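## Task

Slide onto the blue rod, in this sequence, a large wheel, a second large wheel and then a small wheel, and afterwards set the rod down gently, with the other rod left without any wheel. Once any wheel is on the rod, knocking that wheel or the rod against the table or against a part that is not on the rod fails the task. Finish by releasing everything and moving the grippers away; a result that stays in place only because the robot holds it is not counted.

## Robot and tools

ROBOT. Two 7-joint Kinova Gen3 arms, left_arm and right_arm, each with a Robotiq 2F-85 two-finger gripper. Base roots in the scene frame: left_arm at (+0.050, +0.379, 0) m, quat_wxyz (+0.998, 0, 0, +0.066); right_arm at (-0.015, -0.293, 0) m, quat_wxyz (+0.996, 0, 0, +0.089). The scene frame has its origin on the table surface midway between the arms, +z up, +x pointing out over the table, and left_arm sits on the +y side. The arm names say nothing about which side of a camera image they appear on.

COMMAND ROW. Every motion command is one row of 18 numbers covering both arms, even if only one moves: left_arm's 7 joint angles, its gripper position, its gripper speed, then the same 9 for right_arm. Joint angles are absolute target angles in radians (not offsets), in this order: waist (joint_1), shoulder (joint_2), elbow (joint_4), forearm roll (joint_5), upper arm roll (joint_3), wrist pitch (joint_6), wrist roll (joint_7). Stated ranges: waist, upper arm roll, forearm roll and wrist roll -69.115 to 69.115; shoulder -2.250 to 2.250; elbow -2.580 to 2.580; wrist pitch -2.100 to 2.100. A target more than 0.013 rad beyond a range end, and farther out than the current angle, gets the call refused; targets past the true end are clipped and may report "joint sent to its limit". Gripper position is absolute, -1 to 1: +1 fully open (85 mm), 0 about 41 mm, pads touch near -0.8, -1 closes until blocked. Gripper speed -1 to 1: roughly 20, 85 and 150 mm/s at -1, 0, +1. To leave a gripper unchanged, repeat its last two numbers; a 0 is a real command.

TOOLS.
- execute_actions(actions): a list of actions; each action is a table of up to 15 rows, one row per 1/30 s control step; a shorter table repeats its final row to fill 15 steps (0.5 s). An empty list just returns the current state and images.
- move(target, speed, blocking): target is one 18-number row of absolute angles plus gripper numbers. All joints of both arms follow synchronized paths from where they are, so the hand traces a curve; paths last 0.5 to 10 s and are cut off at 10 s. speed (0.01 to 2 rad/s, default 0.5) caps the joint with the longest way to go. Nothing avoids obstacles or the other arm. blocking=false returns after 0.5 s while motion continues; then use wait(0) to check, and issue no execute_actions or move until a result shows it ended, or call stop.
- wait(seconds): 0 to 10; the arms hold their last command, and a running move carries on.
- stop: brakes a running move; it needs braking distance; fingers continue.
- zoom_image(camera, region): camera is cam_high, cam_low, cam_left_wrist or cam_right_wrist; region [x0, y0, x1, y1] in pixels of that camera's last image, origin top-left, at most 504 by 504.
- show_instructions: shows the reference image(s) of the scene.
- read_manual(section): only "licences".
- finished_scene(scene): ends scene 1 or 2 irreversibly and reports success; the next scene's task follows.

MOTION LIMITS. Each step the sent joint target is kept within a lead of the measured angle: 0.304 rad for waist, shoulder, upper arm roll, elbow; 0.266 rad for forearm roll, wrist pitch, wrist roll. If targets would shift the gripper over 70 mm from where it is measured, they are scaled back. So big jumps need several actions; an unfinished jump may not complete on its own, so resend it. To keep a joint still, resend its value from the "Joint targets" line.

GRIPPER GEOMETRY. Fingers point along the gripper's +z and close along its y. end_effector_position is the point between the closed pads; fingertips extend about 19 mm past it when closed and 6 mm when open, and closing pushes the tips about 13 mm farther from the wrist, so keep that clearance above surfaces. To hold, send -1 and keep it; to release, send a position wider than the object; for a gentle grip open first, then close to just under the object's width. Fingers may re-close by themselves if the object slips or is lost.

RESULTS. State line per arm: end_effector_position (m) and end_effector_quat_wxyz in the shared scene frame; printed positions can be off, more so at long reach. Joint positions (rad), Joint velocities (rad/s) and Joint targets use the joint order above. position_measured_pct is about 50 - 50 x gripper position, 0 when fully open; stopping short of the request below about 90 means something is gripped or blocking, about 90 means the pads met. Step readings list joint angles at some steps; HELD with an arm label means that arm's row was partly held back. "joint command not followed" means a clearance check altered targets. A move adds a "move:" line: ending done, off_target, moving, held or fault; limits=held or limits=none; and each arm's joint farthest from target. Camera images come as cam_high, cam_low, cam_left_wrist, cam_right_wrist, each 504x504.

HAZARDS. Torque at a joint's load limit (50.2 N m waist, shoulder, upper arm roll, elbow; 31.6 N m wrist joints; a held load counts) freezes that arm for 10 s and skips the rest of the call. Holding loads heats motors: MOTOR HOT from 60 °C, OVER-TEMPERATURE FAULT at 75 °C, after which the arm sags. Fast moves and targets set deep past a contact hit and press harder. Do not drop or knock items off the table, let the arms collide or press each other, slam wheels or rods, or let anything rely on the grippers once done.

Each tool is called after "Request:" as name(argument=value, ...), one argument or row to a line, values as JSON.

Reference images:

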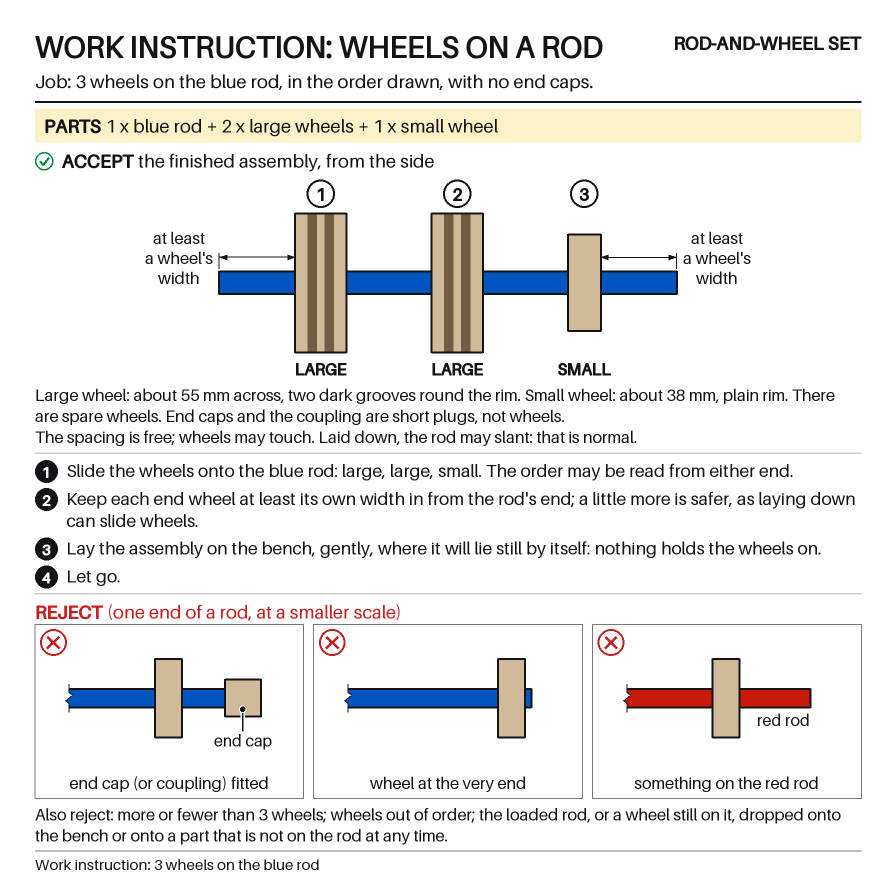

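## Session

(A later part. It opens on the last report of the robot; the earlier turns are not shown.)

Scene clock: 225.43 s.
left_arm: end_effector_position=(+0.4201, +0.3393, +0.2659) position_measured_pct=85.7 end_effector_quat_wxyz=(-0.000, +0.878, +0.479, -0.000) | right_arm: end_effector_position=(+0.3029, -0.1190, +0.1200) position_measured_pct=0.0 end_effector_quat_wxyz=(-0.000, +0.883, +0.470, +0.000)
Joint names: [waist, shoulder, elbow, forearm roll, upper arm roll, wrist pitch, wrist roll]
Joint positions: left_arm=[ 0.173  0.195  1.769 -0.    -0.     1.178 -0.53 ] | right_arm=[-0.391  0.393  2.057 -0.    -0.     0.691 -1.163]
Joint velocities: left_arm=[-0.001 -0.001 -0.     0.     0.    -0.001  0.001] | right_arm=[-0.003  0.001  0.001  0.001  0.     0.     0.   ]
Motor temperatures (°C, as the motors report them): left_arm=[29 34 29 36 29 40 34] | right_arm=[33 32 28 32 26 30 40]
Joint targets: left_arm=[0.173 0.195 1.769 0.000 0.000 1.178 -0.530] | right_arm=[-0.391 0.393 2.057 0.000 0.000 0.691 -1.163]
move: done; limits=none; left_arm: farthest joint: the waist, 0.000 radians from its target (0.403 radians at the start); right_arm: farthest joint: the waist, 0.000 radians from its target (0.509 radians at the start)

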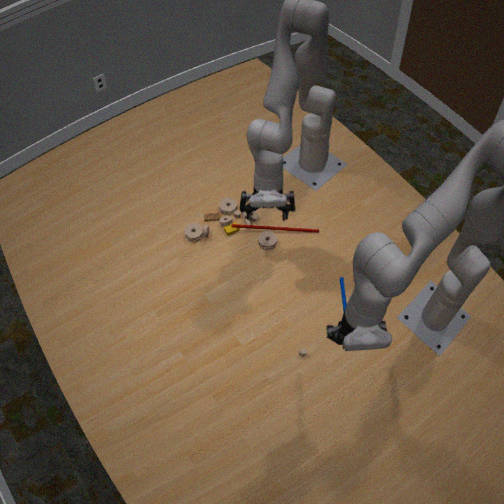

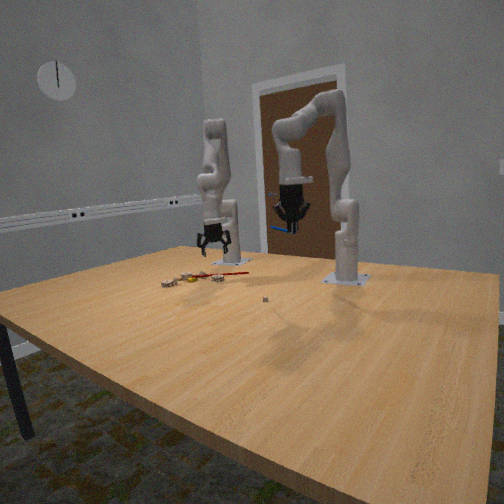

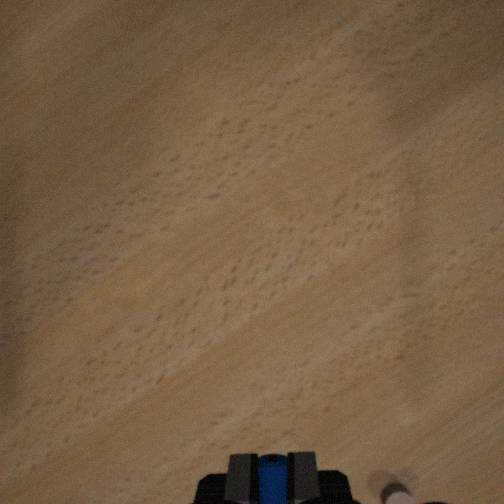

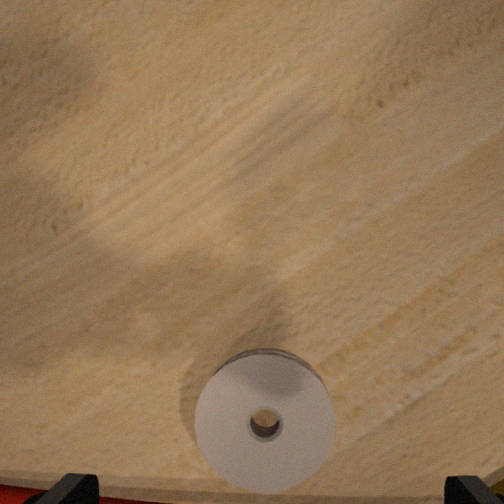

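Request:
move(
  target=[0.173,0.1946,1.7692,0,0,1.1778,-0.53,-1,0, -0.3913,0.6337,2.1421,0,0,0.3658,-1.163,0.6,0.5],
  speed=0.3,
)

Request:
zoom_image(
  camera="cam_low",
  region=[170, 220, 260, 300],
)

Scene clock: 235.87 s.
left_arm: end_effector_position=(+0.4201, +0.3394, +0.2659) position_measured_pct=85.7 end_effector_quat_wxyz=(-0.000, +0.878, +0.480, -0.000) | right_arm: end_effector_position=(+0.3029, -0.1189, +0.0191) position_measured_pct=19.8 end_effector_quat_wxyz=(-0.000, +0.883, +0.470, +0.000)
Joint names: [waist, shoulder, elbow, forearm roll, upper arm roll, wrist pitch, wrist roll]
Joint positions: left_arm=[ 0.173  0.195  1.769  0.     0.     1.178 -0.53 ] | right_arm=[-0.391  0.633  2.142  0.    -0.     0.366 -1.163]
Joint velocities: left_arm=[-0.    -0.    -0.    -0.001  0.    -0.     0.   ] | right_arm=[-0.001  0.003  0.     0.001 -0.    -0.     0.   ]
Motor temperatures (°C, as the motors report them): left_arm=[29 34 29 36 29 40 34] | right_arm=[33 32 28 32 26 30 40]
Joint targets: left_arm=[0.173 0.195 1.769 0.000 0.000 1.178 -0.530] | right_arm=[-0.391 0.634 2.142 0.000 0.000 0.366 -1.163]
move: done; limits=none; left_arm: farthest joint: the waist, 0.000 radians from its target (0.000 radians at the start); right_arm: farthest joint: the waist, 0.000 radians from its target (0.000 radians at the start)

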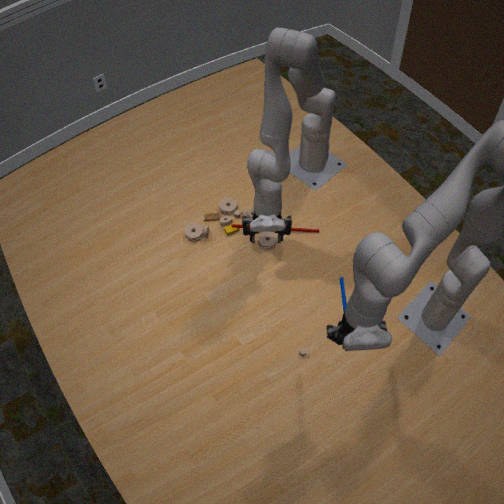

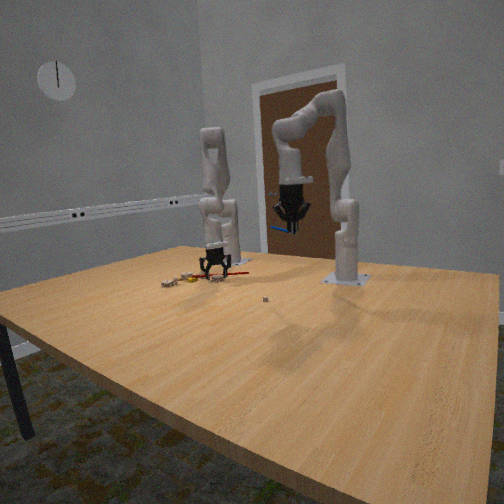

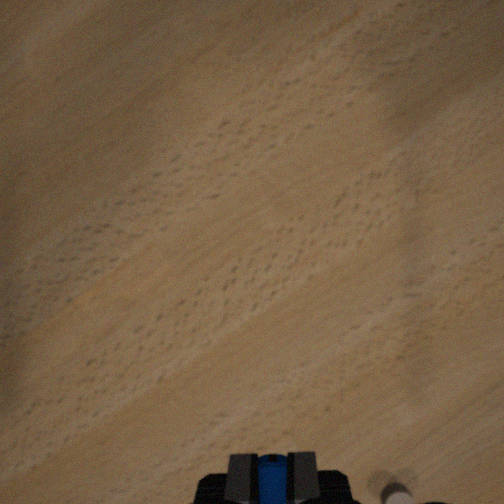

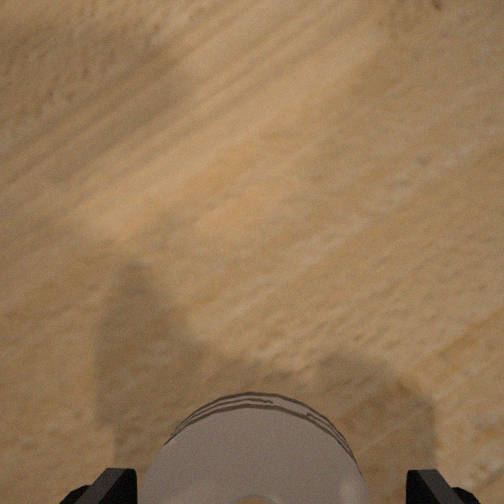

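Region (170, 220, 260, 300) of cam_low's 504x504 image, scaled by 5.600, with more detail than that image has.

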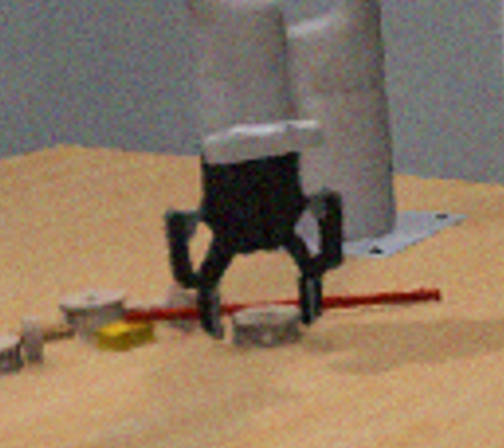

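Request:
execute_actions(
  actions=[
    [[0.173,0.1946,1.7692,0,0,1.1778,-0.53,-1,0, -0.3913,0.6337,2.1421,0,0,0.3658,-1.163,-1,0]],
    [[0.173,0.1946,1.7692,0,0,1.1778,-0.53,-1,0, -0.3913,0.6337,2.1421,0,0,0.3658,-1.163,-1,0]],
  ],
)

Scene clock: 238.43 s.
left_arm: end_effector_position=(+0.4201, +0.3394, +0.2659) position_measured_pct=85.7 end_effector_quat_wxyz=(-0.000, +0.878, +0.480, -0.000) | right_arm: end_effector_position=(+0.3028, -0.1189, +0.0200) position_measured_pct=38.9 end_effector_quat_wxyz=(-0.000, +0.883, +0.470, +0.000)
Joint names: [waist, shoulder, elbow, forearm roll, upper arm roll, wrist pitch, wrist roll]
Joint positions: left_arm=[ 0.173  0.195  1.769  0.     0.     1.178 -0.53 ] | right_arm=[-0.391  0.631  2.143 -0.    -0.     0.367 -1.163]
Joint velocities: left_arm=[ 0.     0.001 -0.    -0.    -0.     0.     0.   ] | right_arm=[-0.    -0.    -0.001  0.     0.    -0.     0.   ]
Motor temperatures (°C, as the motors report them): left_arm=[29 34 29 36 29 40 34] | right_arm=[33 32 28 32 26 30 40]
Joint targets: left_arm=[0.173 0.195 1.769 0.000 0.000 1.178 -0.530] | right_arm=[-0.391 0.634 2.142 0.000 0.000 0.366 -1.163]
Step readings (joint positions; steps 1 to 15: 1st action; 16 to 30: 2nd action):
0: left_arm=[0.173 0.195 1.769 0.000 0.000 1.178 -0.530] | right_arm=[-0.391 0.634 2.142 -0.000 0.000 0.366 -1.163]
1: left_arm=[0.173 0.195 1.769 0.000 -0.000 1.178 -0.530] | right_arm=[-0.391 0.634 2.142 0.000 -0.000 0.366 -1.163]
2: left_arm=[0.173 0.195 1.769 0.000 0.000 1.178 -0.530] | right_arm=[-0.391 0.634 2.142 0.000 0.000 0.366 -1.163]
4: left_arm=[0.173 0.195 1.769 0.000 0.000 1.178 -0.530] | right_arm=[-0.391 0.634 2.142 -0.000 -0.000 0.366 -1.163]
8: left_arm=[0.173 0.195 1.769 0.000 0.000 1.178 -0.530] | right_arm=[-0.391 0.632 2.142 -0.000 -0.000 0.367 -1.163]
15: left_arm=[0.173 0.195 1.769 0.000 0.000 1.178 -0.530] | right_arm=[-0.391 0.631 2.143 -0.000 -0.000 0.367 -1.163]
16: left_arm=[0.173 0.195 1.769 0.000 0.000 1.178 -0.530] | right_arm=[-0.391 0.631 2.143 -0.000 -0.000 0.367 -1.163]
17: left_arm=[0.173 0.195 1.769 0.000 0.000 1.178 -0.530] | right_arm=[-0.391 0.631 2.143 -0.000 -0.000 0.367 -1.163]
19: left_arm=[0.173 0.195 1.769 0.000 0.000 1.178 -0.530] | right_arm=[-0.391 0.631 2.143 -0.000 -0.000 0.367 -1.163]
23: left_arm=[0.173 0.195 1.769 0.000 0.000 1.178 -0.530] | right_arm=[-0.391 0.631 2.143 -0.000 -0.000 0.367 -1.163]
30: Joint positions above

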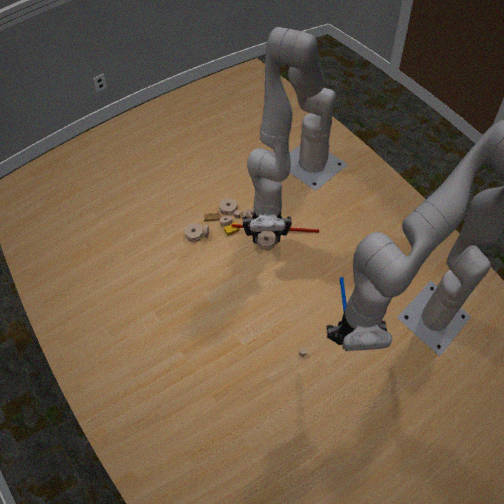

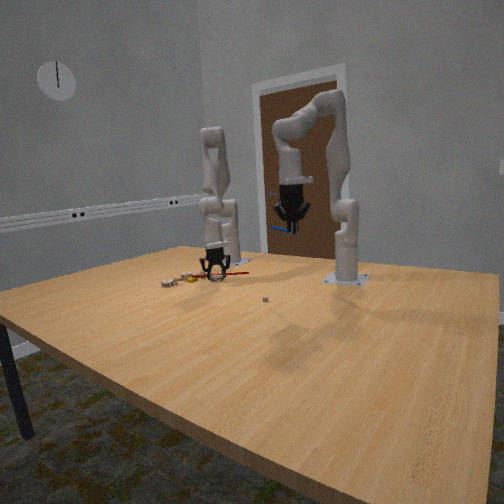

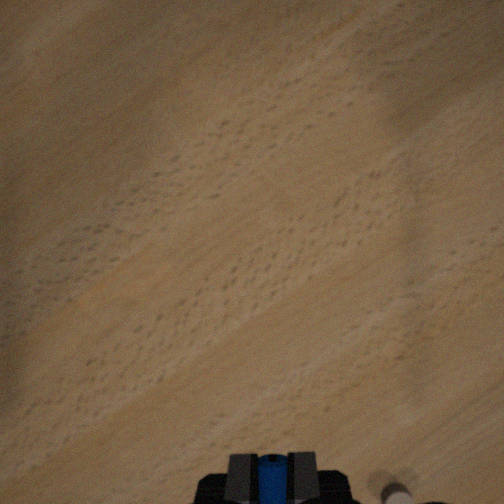

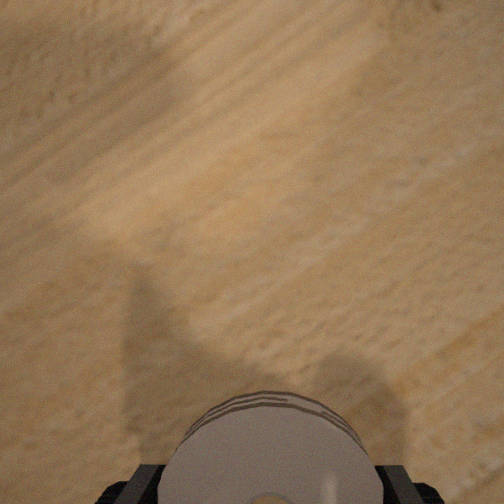

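Request:
move(
  target=[0.0997,0.23,1.7229,0,0,1.1887,-0.6032,-1,0, -0.3913,0.3931,2.0571,0,0,0.6914,-1.163,-1,0],
  speed=0.5,
)

Request:
move(
  target=[0.0997,0.23,1.7229,0,0,1.1887,-0.6032,-1,0, -0.8218,0.8563,2.4423,0,0,-1.7278,-1.5708,-1,0],
  speed=1.0,
)

Request:
zoom_image(
  camera="cam_low",
  region=[200, 170, 330, 270],
)

Scene clock: 253.63 s.
left_arm: end_effector_position=(+0.4379, +0.3671, +0.2660) position_measured_pct=85.7 end_effector_quat_wxyz=(+0.000, +0.877, +0.480, +0.000) | right_arm: end_effector_position=(+0.3028, -0.1190, +0.1199) position_measured_pct=38.9 end_effector_quat_wxyz=(+0.000, +0.883, +0.470, -0.000)
Joint names: [waist, shoulder, elbow, forearm roll, upper arm roll, wrist pitch, wrist roll]
Joint positions: left_arm=[ 0.1    0.23   1.723 -0.    -0.     1.189 -0.603] | right_arm=[-0.391  0.393  2.057  0.     0.     0.691 -1.163]
Joint velocities: left_arm=[-0.001  0.    -0.     0.    -0.     0.    -0.   ] | right_arm=[ 0.    -0.002  0.001  0.     0.     0.     0.   ]
Motor temperatures (°C, as the motors report them): left_arm=[29 34 29 36 29 40 34] | right_arm=[33 32 28 32 26 30 40]
Joint targets: left_arm=[0.100 0.230 1.723 0.000 0.000 1.189 -0.603] | right_arm=[-0.391 0.393 2.057 0.000 0.000 0.691 -1.163]
move: done; limits=none; left_arm: farthest joint: the waist, 0.000 radians from its target (0.073 radians at the start); right_arm: farthest joint: the waist, 0.000 radians from its target (0.000 radians at the start)

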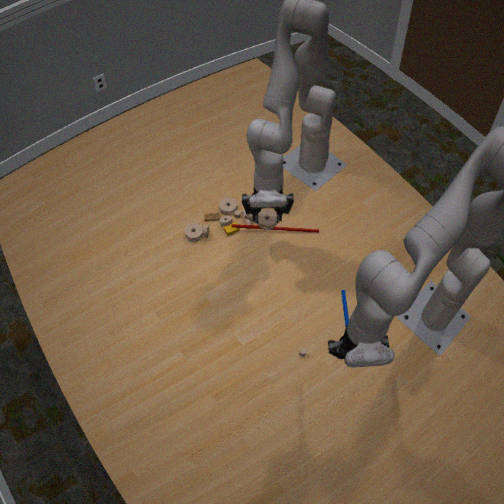

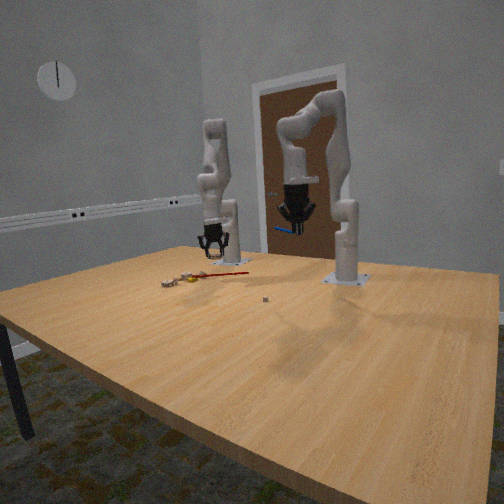

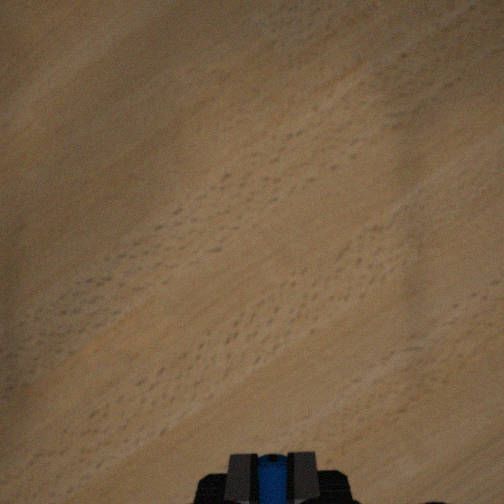

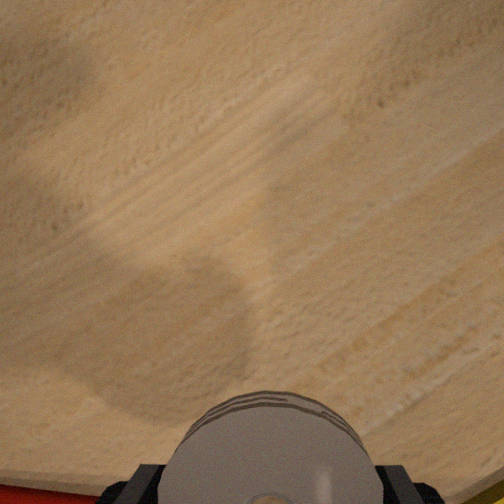

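Scene clock: 256.63 s.
left_arm: end_effector_position=(+0.4379, +0.3671, +0.2660) position_measured_pct=85.7 end_effector_quat_wxyz=(-0.000, +0.877, +0.480, -0.000) | right_arm: end_effector_position=(+0.3191, +0.1816, +0.2502) position_measured_pct=38.9 end_effector_quat_wxyz=(-0.339, +0.620, +0.339, +0.621)
Joint names: [waist, shoulder, elbow, forearm roll, upper arm roll, wrist pitch, wrist roll]
Joint positions: left_arm=[ 0.1    0.23   1.723  0.     0.     1.189 -0.603] | right_arm=[-0.822  0.856  2.442  0.    -0.    -1.728 -1.571]
Joint velocities: left_arm=[-0.     0.     0.001 -0.001  0.    -0.    -0.001] | right_arm=[-0.002  0.002  0.001  0.001  0.    -0.    -0.   ]
Motor temperatures (°C, as the motors report them): left_arm=[29 34 29 36 29 40 34] | right_arm=[33 32 28 32 26 30 40]
Joint targets: left_arm=[0.100 0.230 1.723 0.000 0.000 1.189 -0.603] | right_arm=[-0.822 0.856 2.442 0.000 0.000 -1.728 -1.571]
move: done; limits=none; left_arm: farthest joint: the waist, 0.000 radians from its target (0.000 radians at the start); right_arm: farthest joint: the waist, 0.000 radians from its target (0.431 radians at the start)

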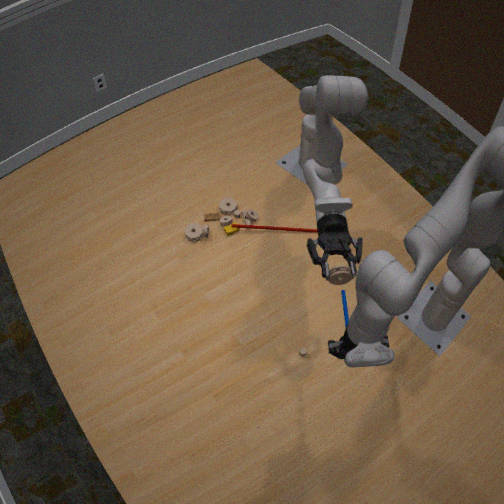

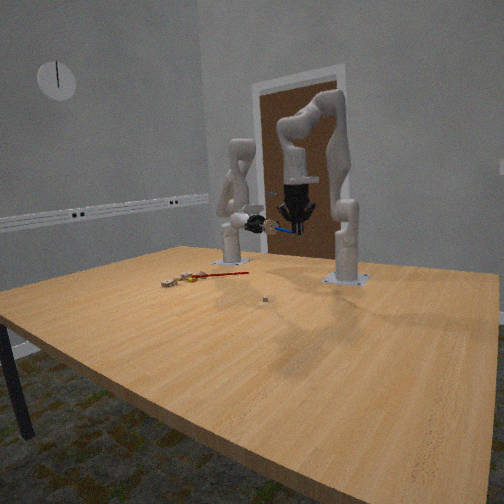

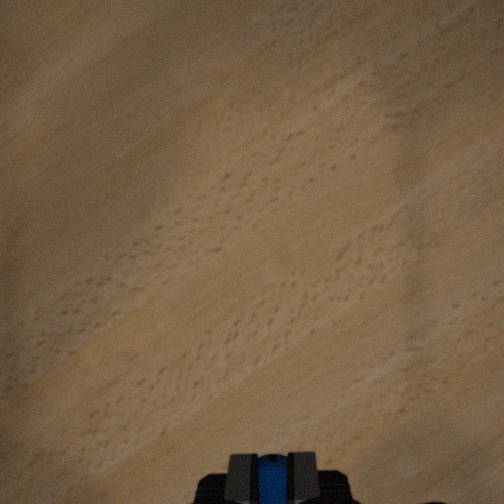

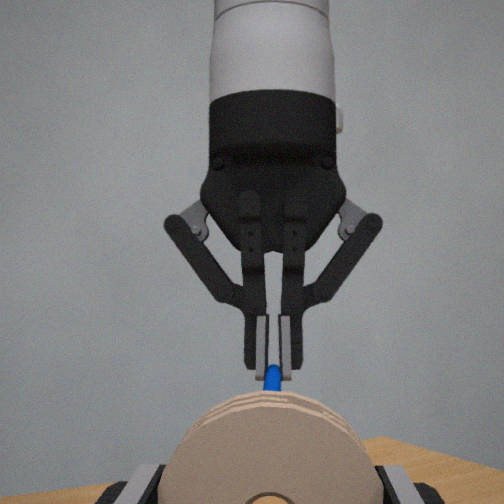

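Region (200, 170, 330, 270) of cam_low's 504x504 image, scaled by 3.877, with more detail than that image has; it fills the top 388 rows of this view, and the rest is white.

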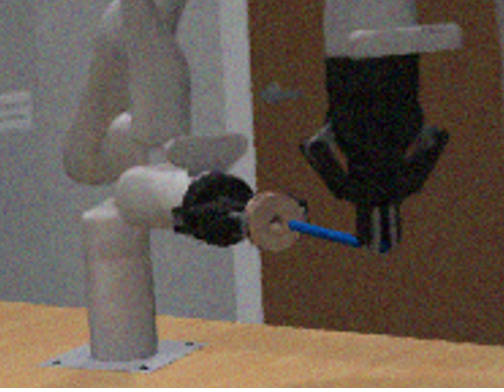

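Request:
zoom_image(
  camera="cam_low",
  region=[255, 210, 305, 245],
)

Request:
zoom_image(
  camera="cam_high",
  region=[300, 240, 400, 340],
)

Region (255, 210, 305, 245) of cam_low's 504x504 image, scaled by 10.080, with more detail than that image has; it fills the top 353 rows of this view, and the rest is white.

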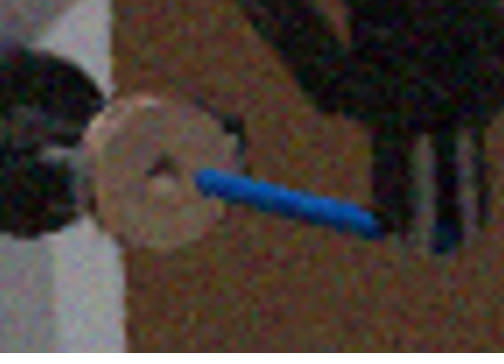

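Region (300, 240, 400, 340) of cam_high's 504x504 image, scaled by 5.040, with more detail than that image has.

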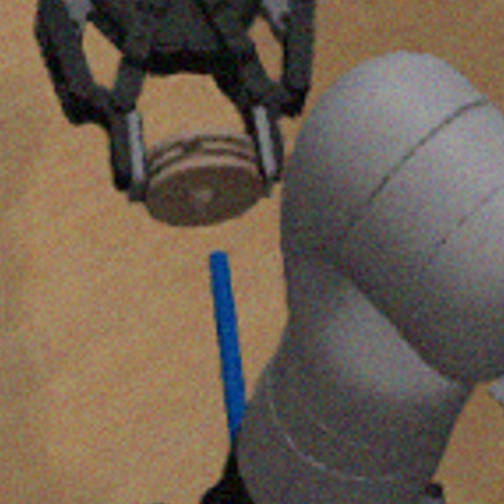

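Request:
move(
  target=[0.0997,0.23,1.7229,0,0,1.1887,-0.6032,-1,0, -0.8218,0.8478,2.3791,0,0,-1.6561,-1.5708,-1,0],
  speed=0.15,
)

Request:
zoom_image(
  camera="cam_low",
  region=[255, 210, 305, 245],
)

Request:
zoom_image(
  camera="cam_high",
  region=[310, 250, 380, 320],
)

Scene clock: 269.83 s.
left_arm: end_effector_position=(+0.4379, +0.3671, +0.2660) position_measured_pct=85.7 end_effector_quat_wxyz=(-0.000, +0.877, +0.480, -0.000) | right_arm: end_effector_position=(+0.3298, +0.1985, +0.2499) position_measured_pct=38.9 end_effector_quat_wxyz=(-0.339, +0.620, +0.339, +0.620)
Joint names: [waist, shoulder, elbow, forearm roll, upper arm roll, wrist pitch, wrist roll]
Joint positions: left_arm=[ 0.1    0.23   1.723  0.     0.     1.189 -0.603] | right_arm=[-0.822  0.848  2.379 -0.     0.    -1.656 -1.571]
Joint velocities: left_arm=[-0.     0.     0.     0.001 -0.    -0.     0.   ] | right_arm=[ 0.    -0.001 -0.002  0.    -0.     0.    -0.   ]
Motor temperatures (°C, as the motors report them): left_arm=[29 34 29 36 29 40 34] | right_arm=[33 32 28 32 26 30 40]
Joint targets: left_arm=[0.100 0.230 1.723 0.000 0.000 1.189 -0.603] | right_arm=[-0.822 0.848 2.379 0.000 0.000 -1.656 -1.571]
move: done; limits=none; left_arm: farthest joint: the waist, 0.000 radians from its target (0.000 radians at the start); right_arm: farthest joint: the waist, 0.000 radians from its target (0.000 radians at the start)

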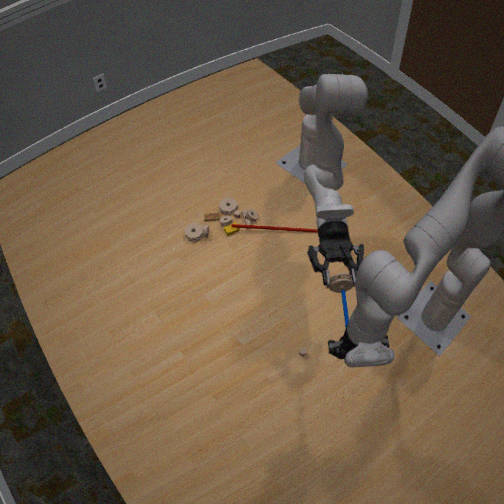

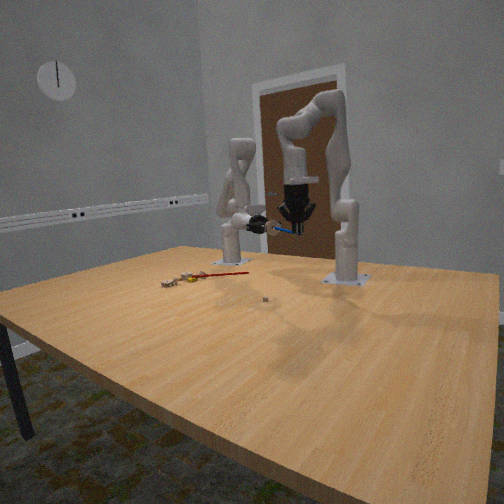

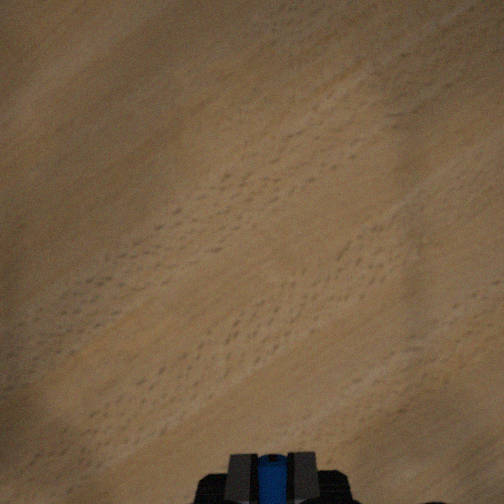

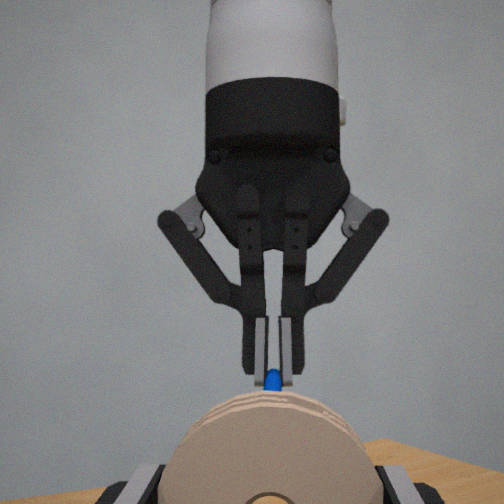

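Region (255, 210, 305, 245) of cam_low's 504x504 image, scaled by 10.080, with more detail than that image has; it fills the top 353 rows of this view, and the rest is white.

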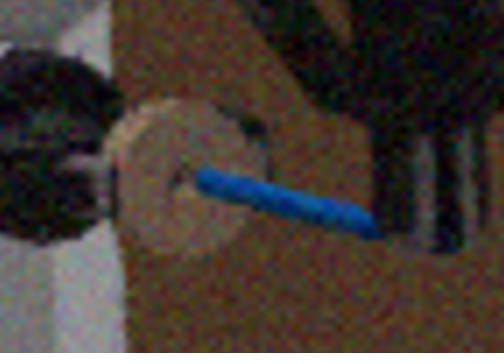

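Region (310, 250, 380, 320) of cam_high's 504x504 image, scaled by 7.200, with more detail than that image has.

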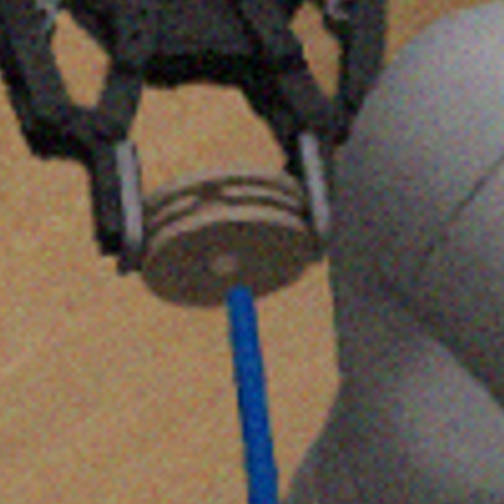

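Request:
move(
  target=[0.0997,0.23,1.7229,0,0,1.1887,-0.6032,-1,0, -0.8263,0.8454,2.3476,0,0,-1.6222,-1.5753,-1,0],
  speed=0.08,
)

Request:
zoom_image(
  camera="cam_low",
  region=[255, 210, 305, 245],
)

Request:
zoom_image(
  camera="cam_high",
  region=[310, 250, 380, 320],
)

Scene clock: 278.90 s.
left_arm: end_effector_position=(+0.4379, +0.3671, +0.2660) position_measured_pct=85.7 end_effector_quat_wxyz=(-0.000, +0.877, +0.480, -0.000) | right_arm: end_effector_position=(+0.3330, +0.2084, +0.2500) position_measured_pct=38.9 end_effector_quat_wxyz=(-0.342, +0.620, +0.339, +0.619)
Joint names: [waist, shoulder, elbow, forearm roll, upper arm roll, wrist pitch, wrist roll]
Joint positions: left_arm=[ 0.1    0.23   1.723  0.     0.     1.189 -0.603] | right_arm=[-0.826  0.845  2.348  0.    -0.    -1.622 -1.575]
Joint velocities: left_arm=[-0.    -0.     0.    -0.001 -0.     0.     0.001] | right_arm=[-0.     0.    -0.003 -0.001  0.     0.     0.   ]
Motor temperatures (°C, as the motors report them): left_arm=[29 34 29 36 29 40 34] | right_arm=[33 32 28 32 26 30 40]
Joint targets: left_arm=[0.100 0.230 1.723 0.000 0.000 1.189 -0.603] | right_arm=[-0.826 0.845 2.348 0.000 0.000 -1.622 -1.575]
move: done; limits=none; left_arm: farthest joint: the waist, 0.000 radians from its target (0.000 radians at the start); right_arm: farthest joint: the waist, 0.000 radians from its target (0.005 radians at the start)

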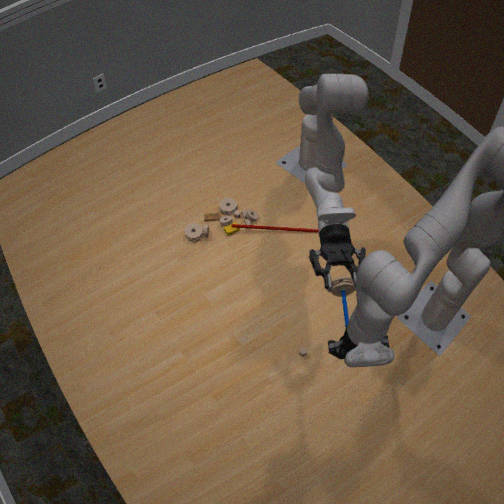

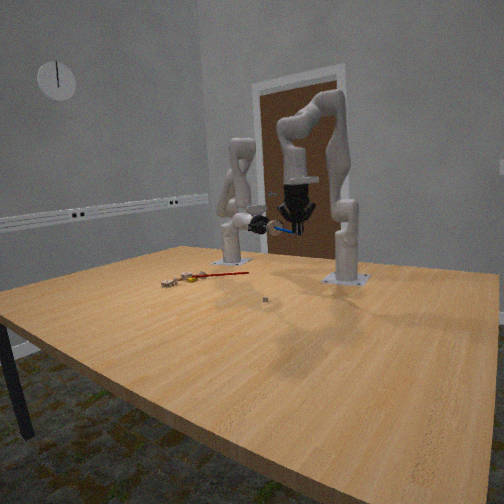

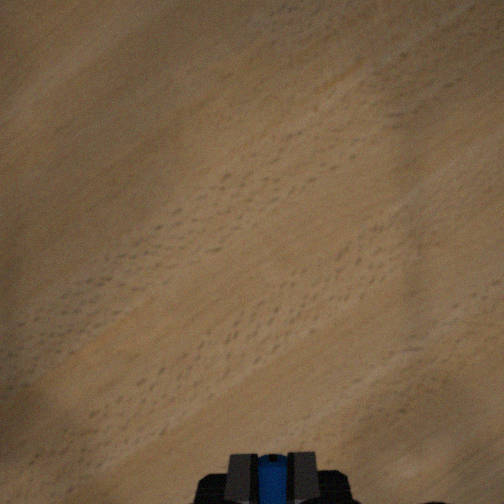

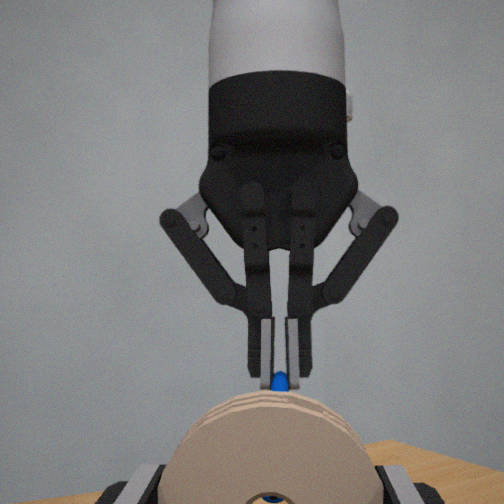

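Region (255, 210, 305, 245) of cam_low's 504x504 image, scaled by 10.080, with more detail than that image has; it fills the top 353 rows of this view, and the rest is white.

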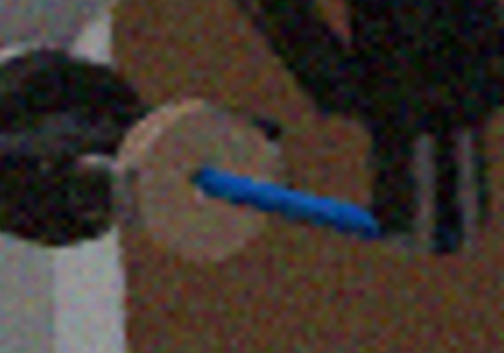

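Region (310, 250, 380, 320) of cam_high's 504x504 image, scaled by 7.200, with more detail than that image has.

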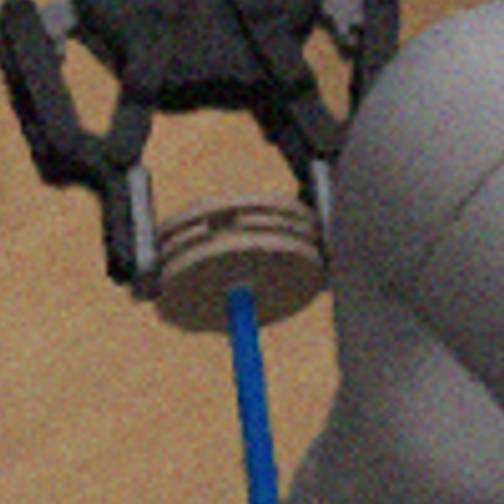

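Request:
zoom_image(
  camera="cam_right_wrist",
  region=[210, 460, 330, 504],
)

Region (210, 460, 330, 504) of cam_right_wrist's 504x504 image, scaled by 4.200; it fills the top 185 rows of this view, and the rest is white.

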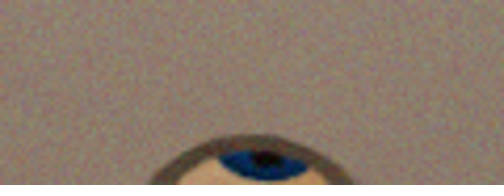

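Request:
move(
  target=[0.0997,0.23,1.7229,0,0,1.1887,-0.6032,-1,0, -0.8263,0.8445,2.268,0,0,-1.5417,-1.5753,-1,0],
  speed=0.05,
)

Request:
zoom_image(
  camera="cam_low",
  region=[255, 210, 305, 245],
)

Scene clock: 289.33 s.
left_arm: end_effector_position=(+0.4379, +0.3672, +0.2660) position_measured_pct=85.7 end_effector_quat_wxyz=(-0.000, +0.877, +0.480, -0.000) | right_arm: end_effector_position=(+0.3464, +0.2295, +0.2500) position_measured_pct=38.9 end_effector_quat_wxyz=(-0.342, +0.620, +0.339, +0.619)
Joint names: [waist, shoulder, elbow, forearm roll, upper arm roll, wrist pitch, wrist roll]
Joint positions: left_arm=[ 0.1    0.23   1.723 -0.    -0.     1.189 -0.603] | right_arm=[-0.826  0.845  2.268 -0.     0.    -1.542 -1.575]
Joint velocities: left_arm=[-0.    -0.    -0.     0.001 -0.     0.001  0.   ] | right_arm=[-0.    -0.     0.     0.001  0.     0.001  0.   ]
Motor temperatures (°C, as the motors report them): left_arm=[29 34 29 36 29 40 34] | right_arm=[33 32 28 32 26 30 40]
Joint targets: left_arm=[0.100 0.230 1.723 0.000 0.000 1.189 -0.603] | right_arm=[-0.826 0.845 2.268 0.000 0.000 -1.542 -1.575]
move: done; limits=none; left_arm: farthest joint: the waist, 0.000 radians from its target (0.000 radians at the start); right_arm: farthest joint: the waist, 0.000 radians from its target (0.000 radians at the start)

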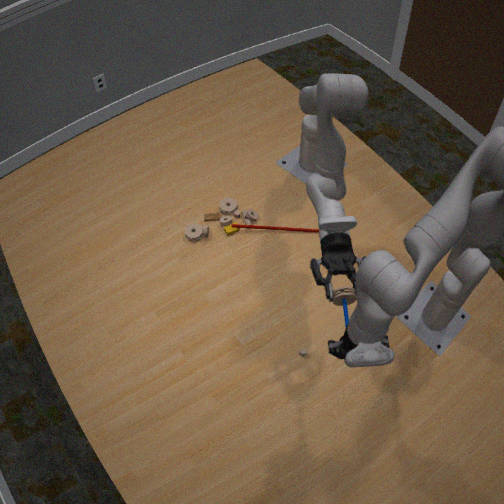

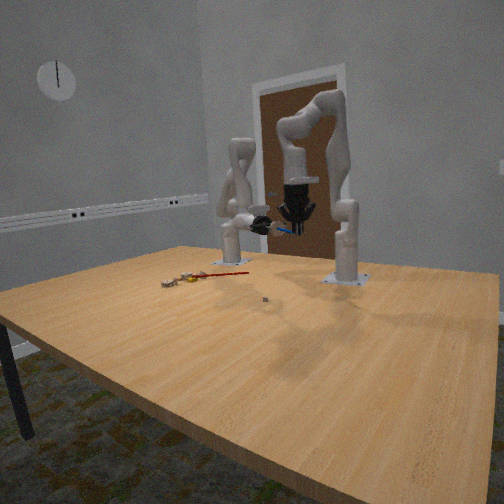

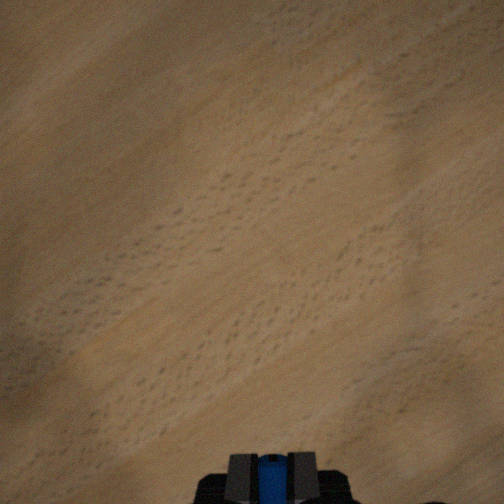

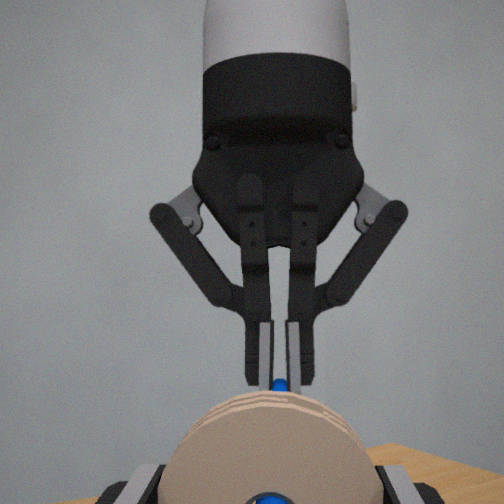

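Region (255, 210, 305, 245) of cam_low's 504x504 image, scaled by 10.080, with more detail than that image has; it fills the top 353 rows of this view, and the rest is white.

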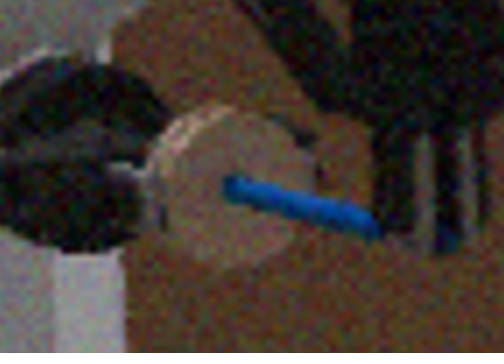

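Request:
move(
  target=[0.0997,0.23,1.7229,0,0,1.1887,-0.6032,-1,0, -0.8263,0.8496,2.1878,0,0,-1.4666,-1.5753,-1,0],
  speed=0.07,
)

Scene clock: 292.47 s.
left_arm: end_effector_position=(+0.4378, +0.3672, +0.2659) position_measured_pct=85.7 end_effector_quat_wxyz=(-0.000, +0.877, +0.480, -0.000) | right_arm: end_effector_position=(+0.3599, +0.2505, +0.2499) position_measured_pct=38.9 end_effector_quat_wxyz=(-0.342, +0.621, +0.339, +0.619)
Joint names: [waist, shoulder, elbow, forearm roll, upper arm roll, wrist pitch, wrist roll]
Joint positions: left_arm=[ 0.1    0.23   1.723 -0.    -0.     1.189 -0.603] | right_arm=[-0.826  0.85   2.188 -0.     0.    -1.467 -1.575]
Joint velocities: left_arm=[-0.     0.    -0.     0.    -0.    -0.001  0.001] | right_arm=[ 0.  0.  0. -0. -0.  0.  0.]
Motor temperatures (°C, as the motors report them): left_arm=[29 34 29 36 29 40 34] | right_arm=[33 32 28 32 26 30 40]
Joint targets: left_arm=[0.100 0.230 1.723 0.000 0.000 1.189 -0.603] | right_arm=[-0.826 0.850 2.188 0.000 0.000 -1.467 -1.575]
move: done; limits=none; left_arm: farthest joint: the waist, 0.000 radians from its target (0.000 radians at the start); right_arm: farthest joint: the waist, 0.000 radians from its target (0.000 radians at the start)

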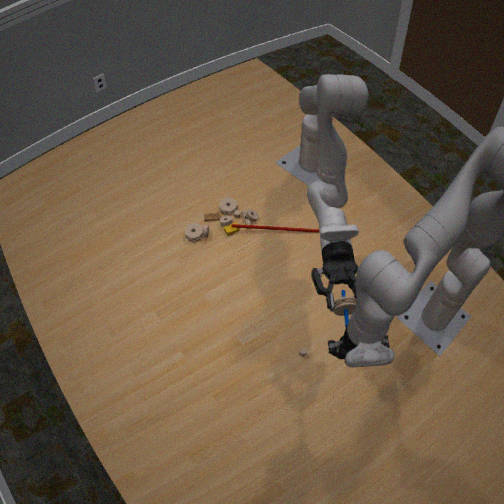

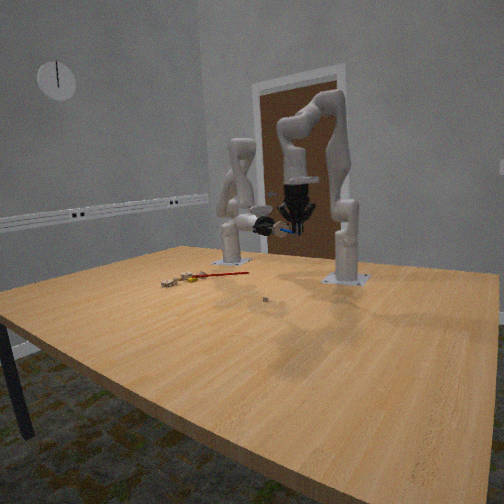

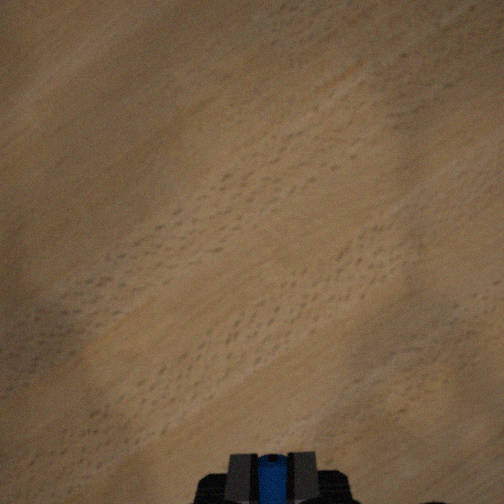

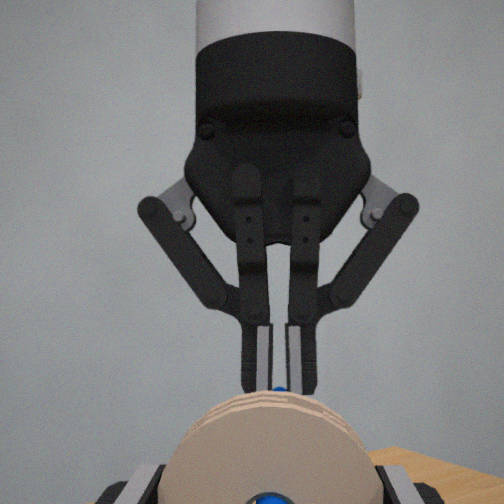

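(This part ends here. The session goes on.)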